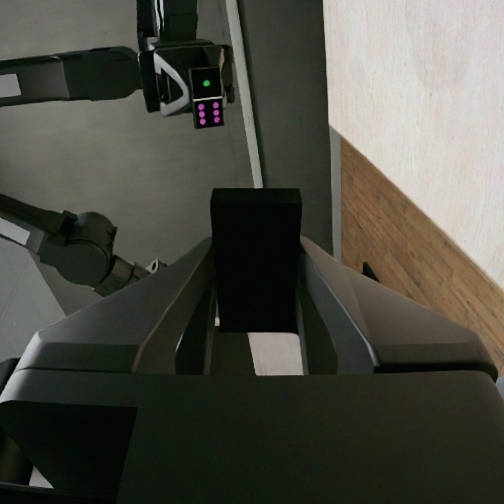

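Emit:
execute_actions([
  {"rows":[[-0.015,0.658,0.028,0.515,-0.84,0,-0.51,0.224,0.698,0.05,0.525,0.979,0.556,-0.49]]},
])

Emit:
execute_actions([
  {"steps":45},
])

Scene clock: 13.30 s of 7200.00 s.
left_arm: end_effector_position=(+0.4798, +0.1450, +0.3011) grip_measured=-0.473 end_effector_quat_wxyz=(+0.002, -0.003, +0.820, -0.572) | right_arm: end_effector_position=(+0.4736, -0.1146, +0.3239) grip_measured=-0.454 end_effector_quat_wxyz=(-0.074, +0.062, +0.789, +0.607)
Joint positions: left_arm=[-1.565  1.408  0.595  0.216  1.224  0.014  0.025] | right_arm=[-1.501  1.383  0.595  0.165 -1.257  0.162  0.026]
Joint velocities: left_arm=[-0.034  1.841  0.374  2.269 -1.619 -0.022  0.   ] | right_arm=[ 1.177  1.382  0.476  1.863  1.37   1.619 -0.   ]
Joint torques (N m, as the arm reports them, + toward a larger angle): left_arm=[-1.68 -6.52 -2.87 -0.92  1.01  0.08] | right_arm=[ 3.37 -5.87 -2.3  -0.13 -0.62 -0.01]
Steps of this call (steps 1 to 15: the robot went on to your last target; steps 16 to 28: nothing new was sent; steps 29 to 31: the first 3 steps of this action). Readings (joint positions):
29: left_arm=[-1.561 1.309 0.576 0.058 1.361 0.014] | right_arm=[-1.566 1.309 0.571 0.041 -1.370 0.052]
30: left_arm=[-1.564 1.350 0.583 0.138 1.292 0.014] | right_arm=[-1.538 1.339 0.580 0.103 -1.314 0.107]
31: the state above

Scene clock: 14.80 s of 7200.00 s.
left_arm: end_effector_position=(+0.3101, +0.3028, +0.0628) grip_measured=-0.473 end_effector_quat_wxyz=(-0.002, +0.002, +1.000, -0.002) | right_arm: end_effector_position=(+0.2862, -0.2041, +0.0624) grip_measured=-0.453 end_effector_quat_wxyz=(-0.004, +0.468, +0.884, -0.003)
Joint positions: left_arm=[-1.569  2.153  0.622  0.943  0.004  0.014  0.025] | right_arm=[-1.294  2.219  0.647  0.96   0.23   1.123  0.026]
Joint velocities: left_arm=[-0.005  0.005  0.017 -0.002 -0.066 -0.037 -0.   ] | right_arm=[-0.015  0.005  0.012 -0.007 -0.022 -0.007 -0.001]
Joint torques (N m, as the arm reports them, + toward a larger angle): left_arm=[-0.48 -6.89 -8.37  0.38  0.05 -0.03] | right_arm=[ 2.23 -6.19 -6.88  0.66  0.18  0.15]
Kept back: nothing.
Steps of this call (steps 1 to 12: the last 12 steps of your previous action; steps 13 to 45: the robot went on to your last target). Readings (joint positions):
1: left_arm=[-1.565 1.474 0.607 0.294 1.154 0.014] | right_arm=[-1.460 1.434 0.611 0.231 -1.197 0.219]
2: left_arm=[-1.565 1.545 0.615 0.371 1.084 0.014] | right_arm=[-1.422 1.491 0.625 0.299 -1.136 0.279]
4: left_arm=[-1.565 1.690 0.623 0.521 0.946 0.014] | right_arm=[-1.359 1.614 0.646 0.442 -1.008 0.402]
8: left_arm=[-1.566 1.989 0.623 0.793 0.656 0.014] | right_arm=[-1.298 1.884 0.659 0.724 -0.751 0.652]
45: the state above
All arms were judged still, so your last target was given up. Only a new action makes them travel on or press farther. Fingers that are still opening or closing keep moving.

Emit:
execute_actions([
  {"rows":[[0,0.013,0.014,0,0,0,-0.51,0,0.012,0.01,0,0,0,-0.49],[0,0.022,0.024,0,0,0,-0.51,0,0.02,0.02,0,0,0,-0.49],[0,0.031,0.034,0,0,0,-0.51,0,0.029,0.03,0,0,0,-0.49],[0,0.04,0.044,0,0,0,-0.51,0,0.038,0.04,0,0,0,-0.49],[0,0.049,0.054,0,0,0,-0.51,0,0.046,0.05,0,0,0,-0.49],[0,0.058,0.064,0,0,0,-0.51,0,0.054,0.06,0,0,0,-0.49],[0,0.067,0.074,0,0,0,-0.51,0,0.062,0.07,0,0,0,-0.49],[0,0.075,0.083,0,0,0,-0.51,0,0.07,0.079,0,0,0,-0.49],[0,0.083,0.091,0,0,0,-0.51,0,0.077,0.087,0,0,0,-0.49],[0,0.089,0.098,0,0,0,-0.51,0,0.083,0.094,0,0,0,-0.49],[0,0.094,0.103,0,0,0,-0.51,0,0.088,0.1,0,0,0,-0.49],[0,0.098,0.107,0,0,0,-0.51,0,0.092,0.104,0,0,0,-0.49],[0,0.1,0.11,0,0,0,-0.51,0,0.094,0.107,0,0,0,-0.49]]},
])

Emit:
execute_actions([
  {"steps":18},
])

Scene clock: 15.70 s of 7200.00 s.
left_arm: end_effector_position=(+0.3113, +0.3028, +0.0594) grip_measured=-0.473 end_effector_quat_wxyz=(-0.000, +0.002, +1.000, -0.002) | right_arm: end_effector_position=(+0.2893, -0.2025, +0.0576) grip_measured=-0.453 end_effector_quat_wxyz=(-0.001, +0.469, +0.883, -0.001)
Joint positions: left_arm=[-1.569  2.159  0.632  0.943  0.004  0.014  0.025] | right_arm=[-1.294  2.225  0.662  0.96   0.23   1.124  0.026]
Joint velocities: left_arm=[-0.024  0.171  0.227 -0.007 -0.037  0.007 -0.   ] | right_arm=[-0.015  0.161  0.295 -0.017 -0.037  0.051  0.001]
Joint torques (N m, as the arm reports them, + toward a larger angle): left_arm=[ 0.74 -6.31 -5.16 -0.12  0.16 -0.07] | right_arm=[ 2.39 -5.23 -5.36  0.66  0.07  0.04]
Steps of this call (steps 1 to 24: nothing new was sent; steps 25 to 27: the first 3 steps of this action). Readings (joint positions):
25: left_arm=[-1.569 2.153 0.623 0.943 0.004 0.014] | right_arm=[-1.294 2.220 0.649 0.960 0.230 1.124]
26: left_arm=[-1.569 2.154 0.626 0.943 0.004 0.014] | right_arm=[-1.294 2.221 0.653 0.960 0.230 1.124]
27: the state above

Scene clock: 16.30 s of 7200.00 s.
left_arm: end_effector_position=(+0.3002, +0.3028, +0.0153) grip_measured=-0.473 end_effector_quat_wxyz=(-0.000, +0.002, +1.000, -0.002) | right_arm: end_effector_position=(+0.2804, -0.1934, +0.0137) grip_measured=-0.453 end_effector_quat_wxyz=(+0.004, +0.470, +0.883, +0.002)
Joint positions: left_arm=[-1.569  2.277  0.75   0.943  0.004  0.014  0.025] | right_arm=[-1.294  2.339  0.786  0.96   0.23   1.124  0.026]
Joint velocities: left_arm=[ 0.005 -0.005 -0.002  0.017 -0.037 -0.022 -0.   ] | right_arm=[ 0.015 -0.005  0.002 -0.007  0.007  0.051  0.001]
Joint torques (N m, as the arm reports them, + toward a larger angle): left_arm=[ 0.04 -6.24 -6.1  -0.2   0.11 -0.06] | right_arm=[ 2.8  -5.93 -5.9   0.51  0.11  0.06]
Kept back: nothing.
Steps of this call (steps 1 to 12: the last 12 steps of your previous action; steps 13 to 18: the robot went on to your last target). Readings (joint positions):
1: left_arm=[-1.569 2.166 0.642 0.943 0.004 0.014] | right_arm=[-1.294 2.232 0.673 0.960 0.230 1.124]
2: left_arm=[-1.569 2.176 0.655 0.943 0.004 0.014] | right_arm=[-1.294 2.241 0.688 0.960 0.230 1.124]
4: left_arm=[-1.569 2.200 0.684 0.943 0.004 0.014] | right_arm=[-1.294 2.262 0.718 0.960 0.230 1.124]
8: left_arm=[-1.569 2.250 0.732 0.943 0.004 0.014] | right_arm=[-1.294 2.307 0.767 0.960 0.230 1.124]
18: the state above

Emit:
execute_actions([
  {"rows":[[0,0,0,0,0,0,-0.3,0,0,0,0,0,0,-0.3],[0,0,0,0,0,0,0.2,0,0,0,0,0,0,0.2],[0,0,0,0,0,0,0.2,0,0,0,0,0,0,0.2],[0,-0.03,-0.035,0,0,0,0.2,0,-0.03,-0.035,0,0,0,0.2],[0,-0.06,-0.07,0,0,0,0.2,0,-0.06,-0.07,0,0,0,0.2],[0,-0.09,-0.1,0,0,0,0.2,0,-0.09,-0.1,0,0,0,0.2],[0,-0.12,-0.13,0,0,0,0.2,0,-0.12,-0.13,0,0,0,0.2],[0,-0.15,-0.14,0,0,0,0.2,0,-0.127,-0.14,0,0,0,0.2],[-0.04,-0.19,-0.14,-0.03,-0.025,0,0.2,0.04,-0.127,-0.14,0,0.025,0,0.2],[-0.08,-0.23,-0.14,-0.06,-0.05,0,0.2,0.08,-0.127,-0.14,-0.02,0.05,0,0.2],[-0.12,-0.27,-0.13,-0.09,-0.075,0,0.2,0.12,-0.127,-0.13,-0.04,0.075,0,0.2],[-0.16,-0.31,-0.11,-0.12,-0.1,0,0.2,0.16,-0.127,-0.11,-0.06,0.1,0.03,0.2],[-0.2,-0.34,-0.08,-0.16,-0.125,0,0.2,0.2,-0.127,-0.09,-0.08,0.125,0.06,0.2],[-0.25,-0.351,-0.04,-0.2,-0.155,0.02,0.2,0.25,-0.127,-0.06,-0.11,0.15,0.087,0.2],[-0.34,-0.351,0.216,-0.43,-0.212,0.02,0.2,0.358,-0.127,0.095,-0.235,0.214,0.087,0.2]]},
])

Emit:
execute_actions([
  {"steps":38},
], pictures=true)

Scene clock: 17.73 s of 7200.00 s.
left_arm: end_effector_position=(+0.3002, +0.3028, +0.0153) grip_measured=+0.102 end_effector_quat_wxyz=(-0.000, +0.002, +1.000, -0.002) | right_arm: end_effector_position=(+0.2804, -0.1934, +0.0137) grip_measured=+0.103 end_effector_quat_wxyz=(+0.004, +0.470, +0.883, +0.002)
Joint positions: left_arm=[-1.569  2.277  0.75   0.943  0.004  0.014  0.052] | right_arm=[-1.294  2.339  0.786  0.96   0.23   1.124  0.052]
Joint velocities: left_arm=[ 0.005 -0.005 -0.022  0.012  0.066 -0.066  0.193] | right_arm=[ 0.015 -0.005  0.017 -0.002 -0.022 -0.022  0.191]
Joint torques (N m, as the arm reports them, + toward a larger angle): left_arm=[ 0.11 -7.69 -7.18 -0.27  0.15 -0.01] | right_arm=[ 3.17 -6.16 -5.79  0.45  0.11  0.1 ]
Steps of this call (steps 1 to 15: the robot went on to your last target; steps 16 to 40: nothing new was sent; steps 41 to 43: the first 3 steps of this action). Readings (joint positions):
41: left_arm=[-1.569 2.277 0.750 0.943 0.004 0.014] | right_arm=[-1.294 2.339 0.786 0.960 0.230 1.124]
42: left_arm=[-1.569 2.277 0.750 0.943 0.004 0.014] | right_arm=[-1.294 2.339 0.786 0.960 0.230 1.124]
43: the state above

Scene clock: 19.00 s of 7200.00 s.
left_arm: end_effector_position=(+0.5310, +0.0792, +0.0885) grip_measured=+0.198 end_effector_quat_wxyz=(+0.017, +0.140, +0.990, -0.011) | right_arm: end_effector_position=(+0.3167, +0.0162, +0.0822) grip_measured=+0.198 end_effector_quat_wxyz=(+0.004, +0.412, +0.911, +0.011)
Joint positions: left_arm=[-2.018  1.797  1.033  0.17  -0.35   0.044  0.056] | right_arm=[-0.831  2.163  0.923  0.538  0.59   1.291  0.056]
Joint velocities: left_arm=[-0.024  0.005  0.002  0.012  0.066 -0.022  0.001] | right_arm=[-0.015 -0.015 -0.007  0.002 -0.037  0.007 -0.   ]
Joint torques (N m, as the arm reports them, + toward a larger angle): left_arm=[ -4.43 -12.28  -1.17  -0.76   0.02   0.06] | right_arm=[ 9.35 -7.62 -4.18  0.06  0.15  0.13]
Kept back: nothing.
Steps of this call (steps 1 to 12: the last 12 steps of your previous action; steps 13 to 38: the robot went on to your last target). Readings (joint positions):
1: left_arm=[-1.569 2.275 0.750 0.943 0.004 0.014] | right_arm=[-1.294 2.337 0.785 0.960 0.230 1.124]
2: left_arm=[-1.569 2.267 0.743 0.943 0.004 0.014] | right_arm=[-1.294 2.331 0.778 0.960 0.230 1.124]
4: left_arm=[-1.569 2.221 0.700 0.943 0.004 0.014] | right_arm=[-1.294 2.291 0.732 0.960 0.230 1.124]
8: left_arm=[-1.602 2.036 0.593 0.868 -0.091 0.014] | right_arm=[-1.263 2.177 0.630 0.939 0.330 1.124]
38: the state above

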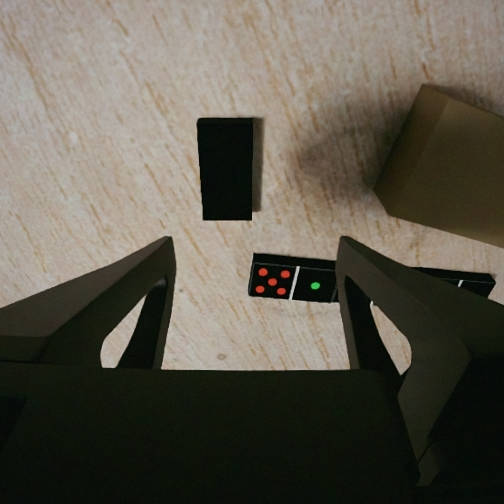

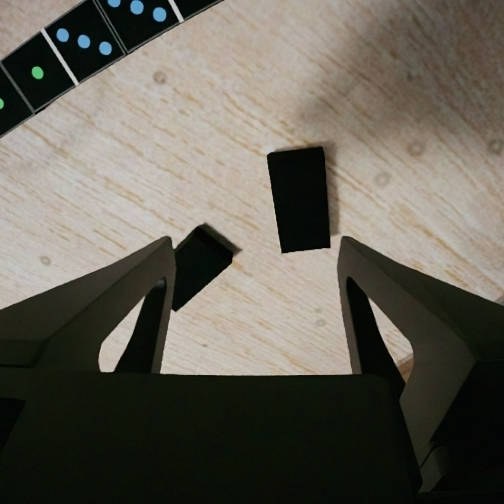

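Emit:
execute_actions([
  {"rows":[[0.025,0.012,0,0,0,0.018,0.2,-0.015,0.012,0,0,0,-0.03,-0.1],[0.035,0.022,0.012,0,0,0.018,0.2,-0.02,0.02,0.005,0,-0.004,-0.06,-0.1],[0.043,0.032,0.024,-0.01,0,0.018,0.2,-0.025,0.028,0.012,0.01,-0.008,-0.083,-0.1],[0.05,0.043,0.036,-0.012,0.004,0.018,0.2,-0.03,0.036,0.019,0.015,-0.012,-0.083,-0.1],[0.055,0.054,0.049,-0.014,0.007,0.018,0.2,-0.034,0.044,0.026,0.015,-0.016,-0.083,-0.1],[0.058,0.065,0.062,-0.016,0.01,0.018,0.2,-0.038,0.052,0.033,0.015,-0.02,-0.083,-0.1],[0.06,0.076,0.075,-0.018,0.013,0.018,0.2,-0.041,0.06,0.04,0.015,-0.022,-0.083,-0.1],[0.06,0.087,0.088,-0.02,0.016,0.018,0.2,-0.044,0.067,0.047,0.015,-0.022,-0.083,-0.1],[0.06,0.097,0.1,-0.02,0.02,0.018,0.2,-0.046,0.074,0.054,0.015,-0.022,-0.083,-0.1],[0.06,0.107,0.111,-0.02,0.02,0.018,0.2,-0.046,0.08,0.06,0.015,-0.022,-0.083,-0.1],[0.06,0.116,0.121,-0.02,0.02,0.018,0.2,-0.046,0.085,0.066,0.015,-0.022,-0.083,-0.1],[0.06,0.123,0.13,-0.02,0.02,0.018,0.2,-0.046,0.089,0.07,0.015,-0.022,-0.083,-0.1],[0.06,0.129,0.137,-0.02,0.02,0.018,0.2,-0.046,0.092,0.073,0.015,-0.022,-0.083,-0.1],[0.06,0.133,0.142,-0.02,0.02,0.018,0.2,-0.046,0.094,0.076,0.015,-0.022,-0.083,-0.1],[0.06,0.136,0.146,-0.02,0.02,0.018,0.2,-0.046,0.095,0.077,0.015,-0.022,-0.083,-0.1]]},
])

Emit:
execute_actions([
  {"steps":20},
], pictures=true)

Scene clock: 20.47 s of 7200.00 s.
left_arm: end_effector_position=(+0.5327, +0.0824, +0.0861) grip_measured=+0.198 end_effector_quat_wxyz=(+0.017, +0.144, +0.989, -0.008) | right_arm: end_effector_position=(+0.3164, +0.0167, +0.0807) grip_measured=-0.089 end_effector_quat_wxyz=(+0.003, +0.389, +0.921, +0.013)
Joint positions: left_arm=[-2.012  1.8    1.038  0.169 -0.35   0.057  0.056] | right_arm=[-0.834  2.166  0.926  0.54   0.583  1.24   0.043]
Joint velocities: left_arm=[ 0.132  0.122  0.159 -0.066 -0.037  0.066  0.   ] | right_arm=[-0.054  0.103  0.081  0.056 -0.095 -0.725 -0.016]
Joint torques (N m, as the arm reports them, + toward a larger angle): left_arm=[ -3.45 -10.88   0.84  -0.67   0.15   0.1 ] | right_arm=[ 7.1  -6.22 -2.35  1.07  0.    0.  ]
Steps of this call (steps 1 to 15: the robot went on to your last target; steps 16 to 41: nothing new was sent; steps 42 to 44: the first 3 steps of this action). Readings (joint positions):
42: left_arm=[-2.017 1.797 1.033 0.170 -0.350 0.049] | right_arm=[-0.831 2.163 0.923 0.538 0.590 1.283]
43: left_arm=[-2.015 1.797 1.035 0.170 -0.350 0.053] | right_arm=[-0.832 2.164 0.924 0.538 0.587 1.265]
44: the state above

Scene clock: 21.13 s of 7200.00 s.
left_arm: end_effector_position=(+0.5418, +0.0952, +0.0147) grip_measured=+0.198 end_effector_quat_wxyz=(+0.005, +0.137, +0.991, +0.003) | right_arm: end_effector_position=(+0.2999, +0.0107, +0.0343) grip_measured=-0.098 end_effector_quat_wxyz=(-0.002, +0.350, +0.937, +0.002)
Joint positions: left_arm=[-1.949  1.966  1.212  0.146 -0.319  0.071  0.056] | right_arm=[-0.881  2.284  1.02   0.557  0.554  1.132  0.042]
Joint velocities: left_arm=[-0.015 -0.005 -0.012 -0.012 -0.037  0.022 -0.   ] | right_arm=[-0.015 -0.015  0.012  0.002 -0.037  0.022  0.001]
Joint torques (N m, as the arm reports them, + toward a larger angle): left_arm=[ -5.3  -13.77   0.2   -0.71   0.27   0.02] | right_arm=[ 9.36 -7.07 -3.41  0.85  0.01 -0.02]
Kept back: nothing.
Steps of this call (steps 1 to 12: the last 12 steps of your previous action; steps 13 to 20: the robot went on to your last target). Readings (joint positions):
1: left_arm=[-2.005 1.806 1.047 0.166 -0.348 0.060] | right_arm=[-0.836 2.171 0.931 0.544 0.577 1.218]
2: left_arm=[-1.997 1.816 1.061 0.163 -0.344 0.062] | right_arm=[-0.841 2.179 0.939 0.549 0.570 1.200]
4: left_arm=[-1.978 1.842 1.095 0.158 -0.335 0.065] | right_arm=[-0.851 2.200 0.959 0.554 0.558 1.175]
8: left_arm=[-1.951 1.904 1.163 0.151 -0.322 0.068] | right_arm=[-0.874 2.245 0.996 0.557 0.555 1.149]
20: the state above

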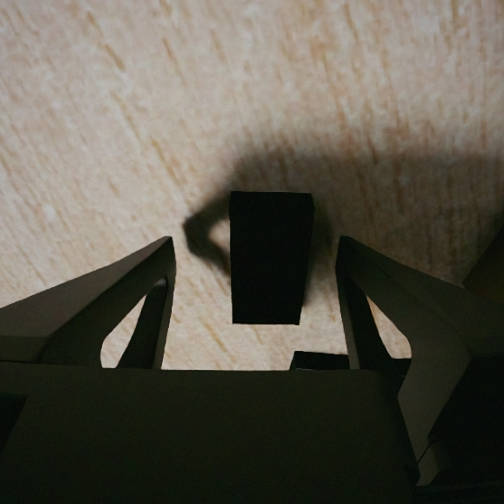

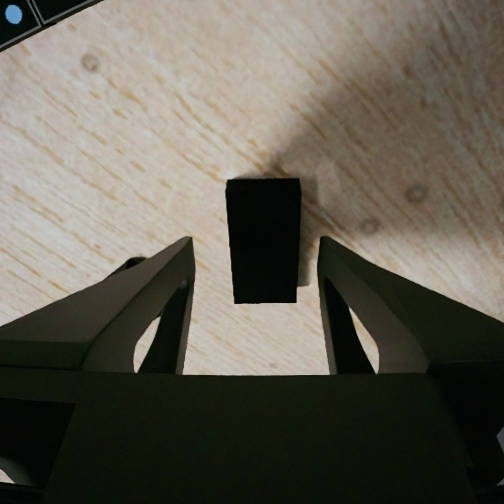

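Emit:
execute_actions([
  {"rows":[[0,0.018,0,0,0,0,0.1,-0.015,0.013,0.005,0,-0.003,0,-0.1],[0,0.018,0,0,0,0,0.1,-0.018,0.018,0.01,0,-0.006,0,-0.1],[0,0.018,0,0,0,0,0.1,-0.021,0.022,0.015,0,-0.006,0,-0.1],[0,0.018,0,0,0,0,0.1,-0.024,0.026,0.02,0,-0.006,0,-0.1],[0,0.018,0,0,0,0,0.1,-0.024,0.03,0.025,0,-0.006,0,-0.1],[0,0.018,0,0,0,0,0,-0.024,0.034,0.03,0,-0.006,0,-0.1],[0,0.018,0,0,0,0,-0.1,-0.024,0.037,0.034,0,-0.006,0,-0.1],[0,0.018,0,0,0,0,-0.2,-0.024,0.039,0.038,0,-0.006,0,-0.1],[0,0.018,0,0,0,0,-0.28,-0.024,0.041,0.04,0,-0.006,0,-0.1],[0,0.018,0,0,0,0,-0.35,-0.024,0.041,0.042,0,-0.006,0,-0.1],[0,0.018,0,0,0,0,-0.41,-0.024,0.041,0.042,0,-0.006,0,-0.1],[0,0.018,0,0,0,0,-0.45,-0.024,0.041,0.042,0,-0.006,0,-0.1],[0,0.018,0,0,0,0,-0.48,-0.024,0.041,0.042,0,-0.006,0,-0.1],[0,0.018,0,0,0,0,-0.51,-0.024,0.041,0.042,0,-0.006,0,-0.1]]},
])

Emit:
execute_actions([
  {"steps":16},
])

Emit:
execute_actions([
  {"rows":[[0,0,0,0,0,0,-0.51,0,0,0,0,0,0,-0.2],[0,0,0,0,0,0,-0.51,0,0,0,0,0,0,-0.28],[0,0,0,0,0,0,-0.51,0,0,0,0,0,0,-0.35],[0,0,0,0,0,0,-0.51,0,0,0,0,0,0,-0.4],[0,0,0,0,0,0,-0.51,0,0,0,0,0,0,-0.44],[0,0,0,0,0,0,-0.51,0,0,0,0,0,0,-0.47],[0,0,0,0,0,0,-0.51,0,0,0,0,0,0,-0.49]],"steps":12},
])

Emit:
execute_actions([
  {"steps":12},
])

Scene clock: 22.43 s of 7200.00 s.
left_arm: end_effector_position=(+0.5415, +0.0952, +0.0145) grip_measured=+0.104 end_effector_quat_wxyz=(+0.005, +0.137, +0.991, +0.003) | right_arm: end_effector_position=(+0.3006, +0.0124, +0.0323) grip_measured=-0.098 end_effector_quat_wxyz=(-0.003, +0.350, +0.937, +0.005)
Joint positions: left_arm=[-1.949  1.966  1.212  0.146 -0.319  0.071  0.052] | right_arm=[-0.883  2.287  1.026  0.557  0.548  1.131  0.042]
Joint velocities: left_arm=[-0.024 -0.005 -0.007 -0.002  0.007 -0.037 -0.003] | right_arm=[-0.034  0.073  0.129 -0.012 -0.11  -0.037  0.   ]
Joint torques (N m, as the arm reports them, + toward a larger angle): left_arm=[ -6.65 -12.62  -0.83  -0.08   0.12  -0.06] | right_arm=[ 7.48 -6.92 -2.88  0.53  0.03  0.1 ]
Steps of this call (steps 1 to 15: the robot went on to your last target; steps 16 to 36: nothing new was sent; steps 37 to 39: the first 3 steps of this action). Readings (joint positions):
37: left_arm=[-1.949 1.966 1.212 0.146 -0.319 0.071] | right_arm=[-0.881 2.284 1.021 0.557 0.553 1.131]
38: left_arm=[-1.949 1.966 1.212 0.146 -0.319 0.071] | right_arm=[-0.882 2.285 1.022 0.557 0.550 1.131]
39: the state above

Scene clock: 22.97 s of 7200.00 s.
left_arm: end_effector_position=(+0.5408, +0.0952, +0.0142) grip_measured=-0.479 end_effector_quat_wxyz=(+0.004, +0.137, +0.991, +0.003) | right_arm: end_effector_position=(+0.2998, +0.0124, +0.0144) grip_measured=-0.098 end_effector_quat_wxyz=(+0.001, +0.356, +0.935, +0.001)
Joint positions: left_arm=[-1.949  1.968  1.212  0.146 -0.319  0.071  0.024] | right_arm=[-0.898  2.327  1.072  0.557  0.546  1.131  0.042]
Joint velocities: left_arm=[-0.015 -0.005 -0.002  0.002 -0.051 -0.007 -0.001] | right_arm=[-0.015 -0.015  0.007 -0.012  0.022  0.022  0.001]
Joint torques (N m, as the arm reports them, + toward a larger angle): left_arm=[ -6.66 -11.96  -0.69  -0.18   0.14  -0.03] | right_arm=[ 8.02 -6.83 -3.08  0.49  0.03  0.08]
Kept back: nothing.
Steps of this call (steps 1 to 12: the last 12 steps of your previous action; steps 13 to 16: the robot went on to your last target). Readings (joint positions):
1: left_arm=[-1.949 1.967 1.212 0.146 -0.319 0.071] | right_arm=[-0.884 2.291 1.032 0.557 0.547 1.131]
2: left_arm=[-1.949 1.967 1.212 0.146 -0.319 0.071] | right_arm=[-0.887 2.295 1.039 0.557 0.547 1.131]
4: left_arm=[-1.949 1.967 1.212 0.146 -0.319 0.071] | right_arm=[-0.892 2.306 1.053 0.557 0.546 1.131]
8: left_arm=[-1.949 1.968 1.212 0.146 -0.319 0.071] | right_arm=[-0.898 2.323 1.071 0.557 0.546 1.131]
16: the state above

Scene clock: 23.00 s of 7200.00 s.
left_arm: end_effector_position=(+0.5408, +0.0952, +0.0142) grip_measured=-0.479 end_effector_quat_wxyz=(+0.004, +0.137, +0.991, +0.003) | right_arm: end_effector_position=(+0.2998, +0.0124, +0.0144) grip_measured=-0.098 end_effector_quat_wxyz=(+0.001, +0.356, +0.935, +0.001)
Joint positions: left_arm=[-1.949  1.968  1.212  0.146 -0.319  0.071  0.024] | right_arm=[-0.898  2.327  1.072  0.557  0.546  1.131  0.042]
Joint velocities: left_arm=[ 0.005 -0.015 -0.007  0.002  0.037 -0.095 -0.   ] | right_arm=[-0.015  0.005 -0.002 -0.012  0.051 -0.007  0.001]
Joint torques (N m, as the arm reports them, + toward a larger angle): left_arm=[ -5.98 -13.19  -0.82  -0.22   0.17  -0.04] | right_arm=[ 8.54 -7.71 -3.19  0.42  0.02  0.07]
Kept back: the last 12 steps of this action, its rows measured from the state above.
Steps of this call (step 1: the robot went on to your last target). Readings (joint positions):
1: the state above

Scene clock: 23.40 s of 7200.00 s.
left_arm: end_effector_position=(+0.5408, +0.0952, +0.0142) grip_measured=-0.479 end_effector_quat_wxyz=(+0.004, +0.137, +0.991, +0.003) | right_arm: end_effector_position=(+0.2998, +0.0124, +0.0144) grip_measured=-0.456 end_effector_quat_wxyz=(+0.001, +0.356, +0.935, +0.001)
Joint positions: left_arm=[-1.949  1.968  1.212  0.146 -0.319  0.071  0.024] | right_arm=[-0.898  2.327  1.072  0.557  0.546  1.131  0.026]
Joint velocities: left_arm=[-0.015 -0.015 -0.002 -0.007 -0.081 -0.007 -0.001] | right_arm=[-0.015 -0.005  0.002  0.002 -0.022 -0.007  0.   ]
Joint torques (N m, as the arm reports them, + toward a larger angle): left_arm=[ -6.35 -13.91  -0.75  -0.26   0.17  -0.04] | right_arm=[10.05 -7.88 -3.31  0.52  0.1   0.06]
Kept back: nothing.
Steps of this call (steps 1 to 12: the last 12 steps of your previous action). Readings (joint positions):
1: left_arm=[-1.949 1.968 1.212 0.146 -0.319 0.071] | right_arm=[-0.898 2.327 1.072 0.557 0.546 1.131]
2: left_arm=[-1.949 1.968 1.212 0.146 -0.319 0.071] | right_arm=[-0.898 2.327 1.072 0.557 0.546 1.131]
4: left_arm=[-1.949 1.968 1.212 0.146 -0.319 0.071] | right_arm=[-0.898 2.327 1.072 0.557 0.546 1.131]
8: left_arm=[-1.949 1.968 1.212 0.146 -0.319 0.071] | right_arm=[-0.898 2.327 1.072 0.557 0.546 1.131]
12: the state above

Emit:
execute_actions([
  {"rows":[[0,-0.03,-0.03,0,0,0,-0.52,0,-0.03,-0.04,0,0,0,-0.49],[0,-0.06,-0.06,0,0,0,-0.52,0,-0.06,-0.08,0,0,0,-0.49],[0,-0.09,-0.09,0,0,0,-0.52,0,-0.09,-0.12,0,0,0,-0.49],[0,-0.12,-0.12,0,0,0,-0.52,0,-0.12,-0.16,0,0,0,-0.49],[0,-0.16,-0.16,0,0,0,-0.52,0,-0.16,-0.2,0,0,0,-0.49],[0,-0.2,-0.2,0,0,0,-0.52,0,-0.2,-0.25,0,0,0,-0.49],[0,-0.24,-0.24,0,0,0,-0.52,-0.04,-0.24,-0.3,0,0,0,-0.49],[0.04,-0.28,-0.28,0,0,0,-0.52,-0.1,-0.28,-0.34,0,-0.05,0,-0.49],[0.3,-0.506,-0.48,-0.08,0.19,-0.035,-0.52,-0.532,-0.778,-0.37,-0.305,-0.324,-0.56,-0.49]]},
])

Emit:
execute_actions([
  {"steps":35},
])

Emit:
execute_actions([
  {"rows":[[0,0,0,0,0.84,0,-0.52,0,0,0,0,-0.84,0,-0.49]]},
])

Emit:
execute_actions([
  {"steps":20},
], pictures=true)

Scene clock: 24.50 s of 7200.00 s.
left_arm: end_effector_position=(+0.5359, +0.0999, +0.0252) grip_measured=-0.479 end_effector_quat_wxyz=(+0.000, +0.138, +0.990, +0.003) | right_arm: end_effector_position=(+0.2964, +0.0041, +0.0252) grip_measured=-0.456 end_effector_quat_wxyz=(-0.005, +0.352, +0.936, -0.003)
Joint positions: left_arm=[-1.949  1.939  1.175  0.146 -0.319  0.071  0.024] | right_arm=[-0.898  2.302  1.032  0.557  0.545  1.131  0.026]
Joint velocities: left_arm=[-0.005 -0.65  -0.813  0.002 -0.007  0.051 -0.001] | right_arm=[-0.015 -0.63  -0.94   0.012 -0.022 -0.037 -0.001]
Joint torques (N m, as the arm reports them, + toward a larger angle): left_arm=[ -6.19 -18.13  -3.45  -0.05   0.14  -0.03] | right_arm=[ 10.67 -11.99  -7.72   0.52   0.17   0.08]
Steps of this call (steps 1 to 15: the robot went on to your last target; steps 16 to 30: nothing new was sent; steps 31 to 33: the first 3 steps of this action). Readings (joint positions):
31: left_arm=[-1.949 1.965 1.209 0.146 -0.319 0.071] | right_arm=[-0.898 2.326 1.070 0.557 0.546 1.131]
32: left_arm=[-1.949 1.957 1.198 0.146 -0.319 0.071] | right_arm=[-0.898 2.318 1.058 0.557 0.545 1.131]
33: the state above

Scene clock: 25.67 s of 7200.00 s.
left_arm: end_effector_position=(+0.4772, +0.3098, +0.2195) grip_measured=-0.479 end_effector_quat_wxyz=(-0.046, -0.003, +0.999, +0.005) | right_arm: end_effector_position=(+0.4714, -0.3086, +0.2179) grip_measured=-0.457 end_effector_quat_wxyz=(-0.054, +0.014, +0.998, -0.004)
Joint positions: left_arm=[-1.559  1.286  0.6    0.011 -0.001  0.01   0.024] | right_arm=[-1.578  1.294  0.599  0.003  0.001  0.016  0.026]
Joint velocities: left_arm=[-0.005  0.005 -0.002  0.007  0.007 -0.022  0.   ] | right_arm=[ 0.015 -0.005  0.022 -0.007  0.037 -0.037 -0.001]
Joint torques (N m, as the arm reports them, + toward a larger angle): left_arm=[ 0.05 -9.61 -0.64 -1.02  0.27 -0.11] | right_arm=[ -0.46 -10.1   -0.84  -0.18  -0.03  -0.01]
Kept back: nothing.
Steps of this call (steps 1 to 12: the last 12 steps of your previous action; steps 13 to 35: the robot went on to your last target). Readings (joint positions):
1: left_arm=[-1.949 1.912 1.141 0.146 -0.319 0.071] | right_arm=[-0.898 2.276 0.992 0.557 0.544 1.131]
2: left_arm=[-1.949 1.876 1.099 0.146 -0.319 0.071] | right_arm=[-0.898 2.242 0.942 0.557 0.544 1.131]
4: left_arm=[-1.949 1.780 0.999 0.146 -0.319 0.071] | right_arm=[-0.900 2.151 0.824 0.557 0.544 1.131]
8: left_arm=[-1.896 1.556 0.820 0.107 -0.190 0.062] | right_arm=[-0.991 1.944 0.670 0.405 0.353 0.989]
35: the state above

Scene clock: 25.77 s of 7200.00 s.
left_arm: end_effector_position=(+0.4786, +0.2617, +0.2261) grip_measured=-0.479 end_effector_quat_wxyz=(-0.043, -0.010, +0.989, -0.140) | right_arm: end_effector_position=(+0.4729, -0.2605, +0.2248) grip_measured=-0.457 end_effector_quat_wxyz=(-0.054, +0.023, +0.988, +0.141)
Joint positions: left_arm=[-1.555  1.286  0.6    0.011  0.293  0.01   0.024] | right_arm=[-1.582  1.294  0.599  0.003 -0.294  0.016  0.026]
Joint velocities: left_arm=[ 0.005 -0.015 -0.002 -0.002  2.366  0.037 -0.   ] | right_arm=[ 0.005 -0.015 -0.017 -0.027 -2.366 -0.066  0.   ]
Joint torques (N m, as the arm reports them, + toward a larger angle): left_arm=[ -1.32 -11.4   -0.46  -0.29   0.08  -0.03] | right_arm=[ -0.3  -10.16  -0.82   0.27   0.06   0.06]
Steps of this call (steps 1 to 3: the first 3 steps of this action). Readings (joint positions):
1: left_arm=[-1.556 1.286 0.600 0.011 0.088 0.010] | right_arm=[-1.581 1.294 0.599 0.003 -0.088 0.016]
2: left_arm=[-1.555 1.286 0.600 0.011 0.191 0.010] | right_arm=[-1.582 1.294 0.599 0.003 -0.192 0.016]
3: the state above

Scene clock: 26.43 s of 7200.00 s.
left_arm: end_effector_position=(+0.4934, +0.1400, +0.3617) grip_measured=-0.479 end_effector_quat_wxyz=(-0.026, -0.032, +0.764, -0.644) | right_arm: end_effector_position=(+0.4894, -0.1391, +0.3603) grip_measured=-0.457 end_effector_quat_wxyz=(-0.042, +0.047, +0.762, +0.645)
Joint positions: left_arm=[-1.555  1.286  0.6    0.011  1.412  0.01   0.024] | right_arm=[-1.581  1.294  0.599  0.003 -1.412  0.016  0.026]
Joint velocities: left_arm=[ 0.005  0.005  0.007 -0.007 -0.022 -0.007 -0.   ] | right_arm=[-0.005 -0.005 -0.012 -0.007 -0.007  0.007  0.   ]
Joint torques (N m, as the arm reports them, + toward a larger angle): left_arm=[ -0.44 -11.14  -0.53  -0.21   1.05   0.08] | right_arm=[ 0.15 -9.64 -0.68  0.52 -0.7  -0.01]
Kept back: nothing.
Steps of this call (steps 1 to 12: the last 12 steps of your previous action; steps 13 to 20: the robot went on to your last target). Readings (joint positions):
1: left_arm=[-1.555 1.286 0.600 0.011 0.395 0.010] | right_arm=[-1.582 1.294 0.599 0.003 -0.396 0.016]
2: left_arm=[-1.555 1.286 0.600 0.011 0.497 0.010] | right_arm=[-1.582 1.294 0.599 0.003 -0.498 0.016]
4: left_arm=[-1.555 1.286 0.600 0.011 0.701 0.010] | right_arm=[-1.582 1.294 0.599 0.003 -0.702 0.016]
8: left_arm=[-1.555 1.286 0.600 0.011 1.110 0.010] | right_arm=[-1.581 1.294 0.599 0.003 -1.111 0.016]
20: the state above

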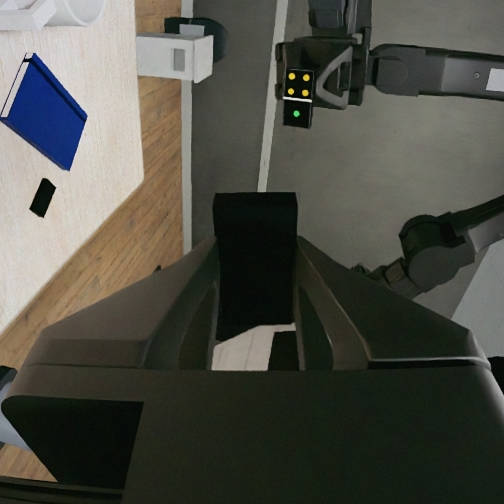

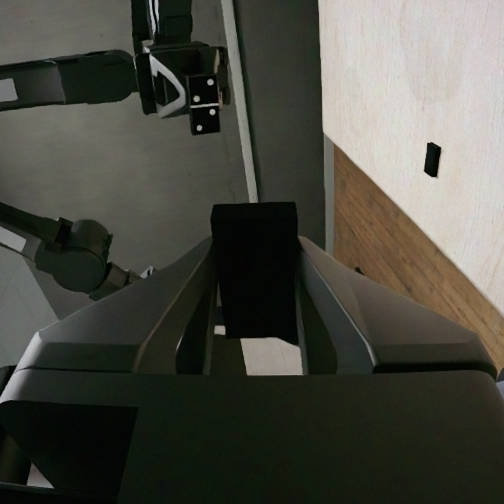

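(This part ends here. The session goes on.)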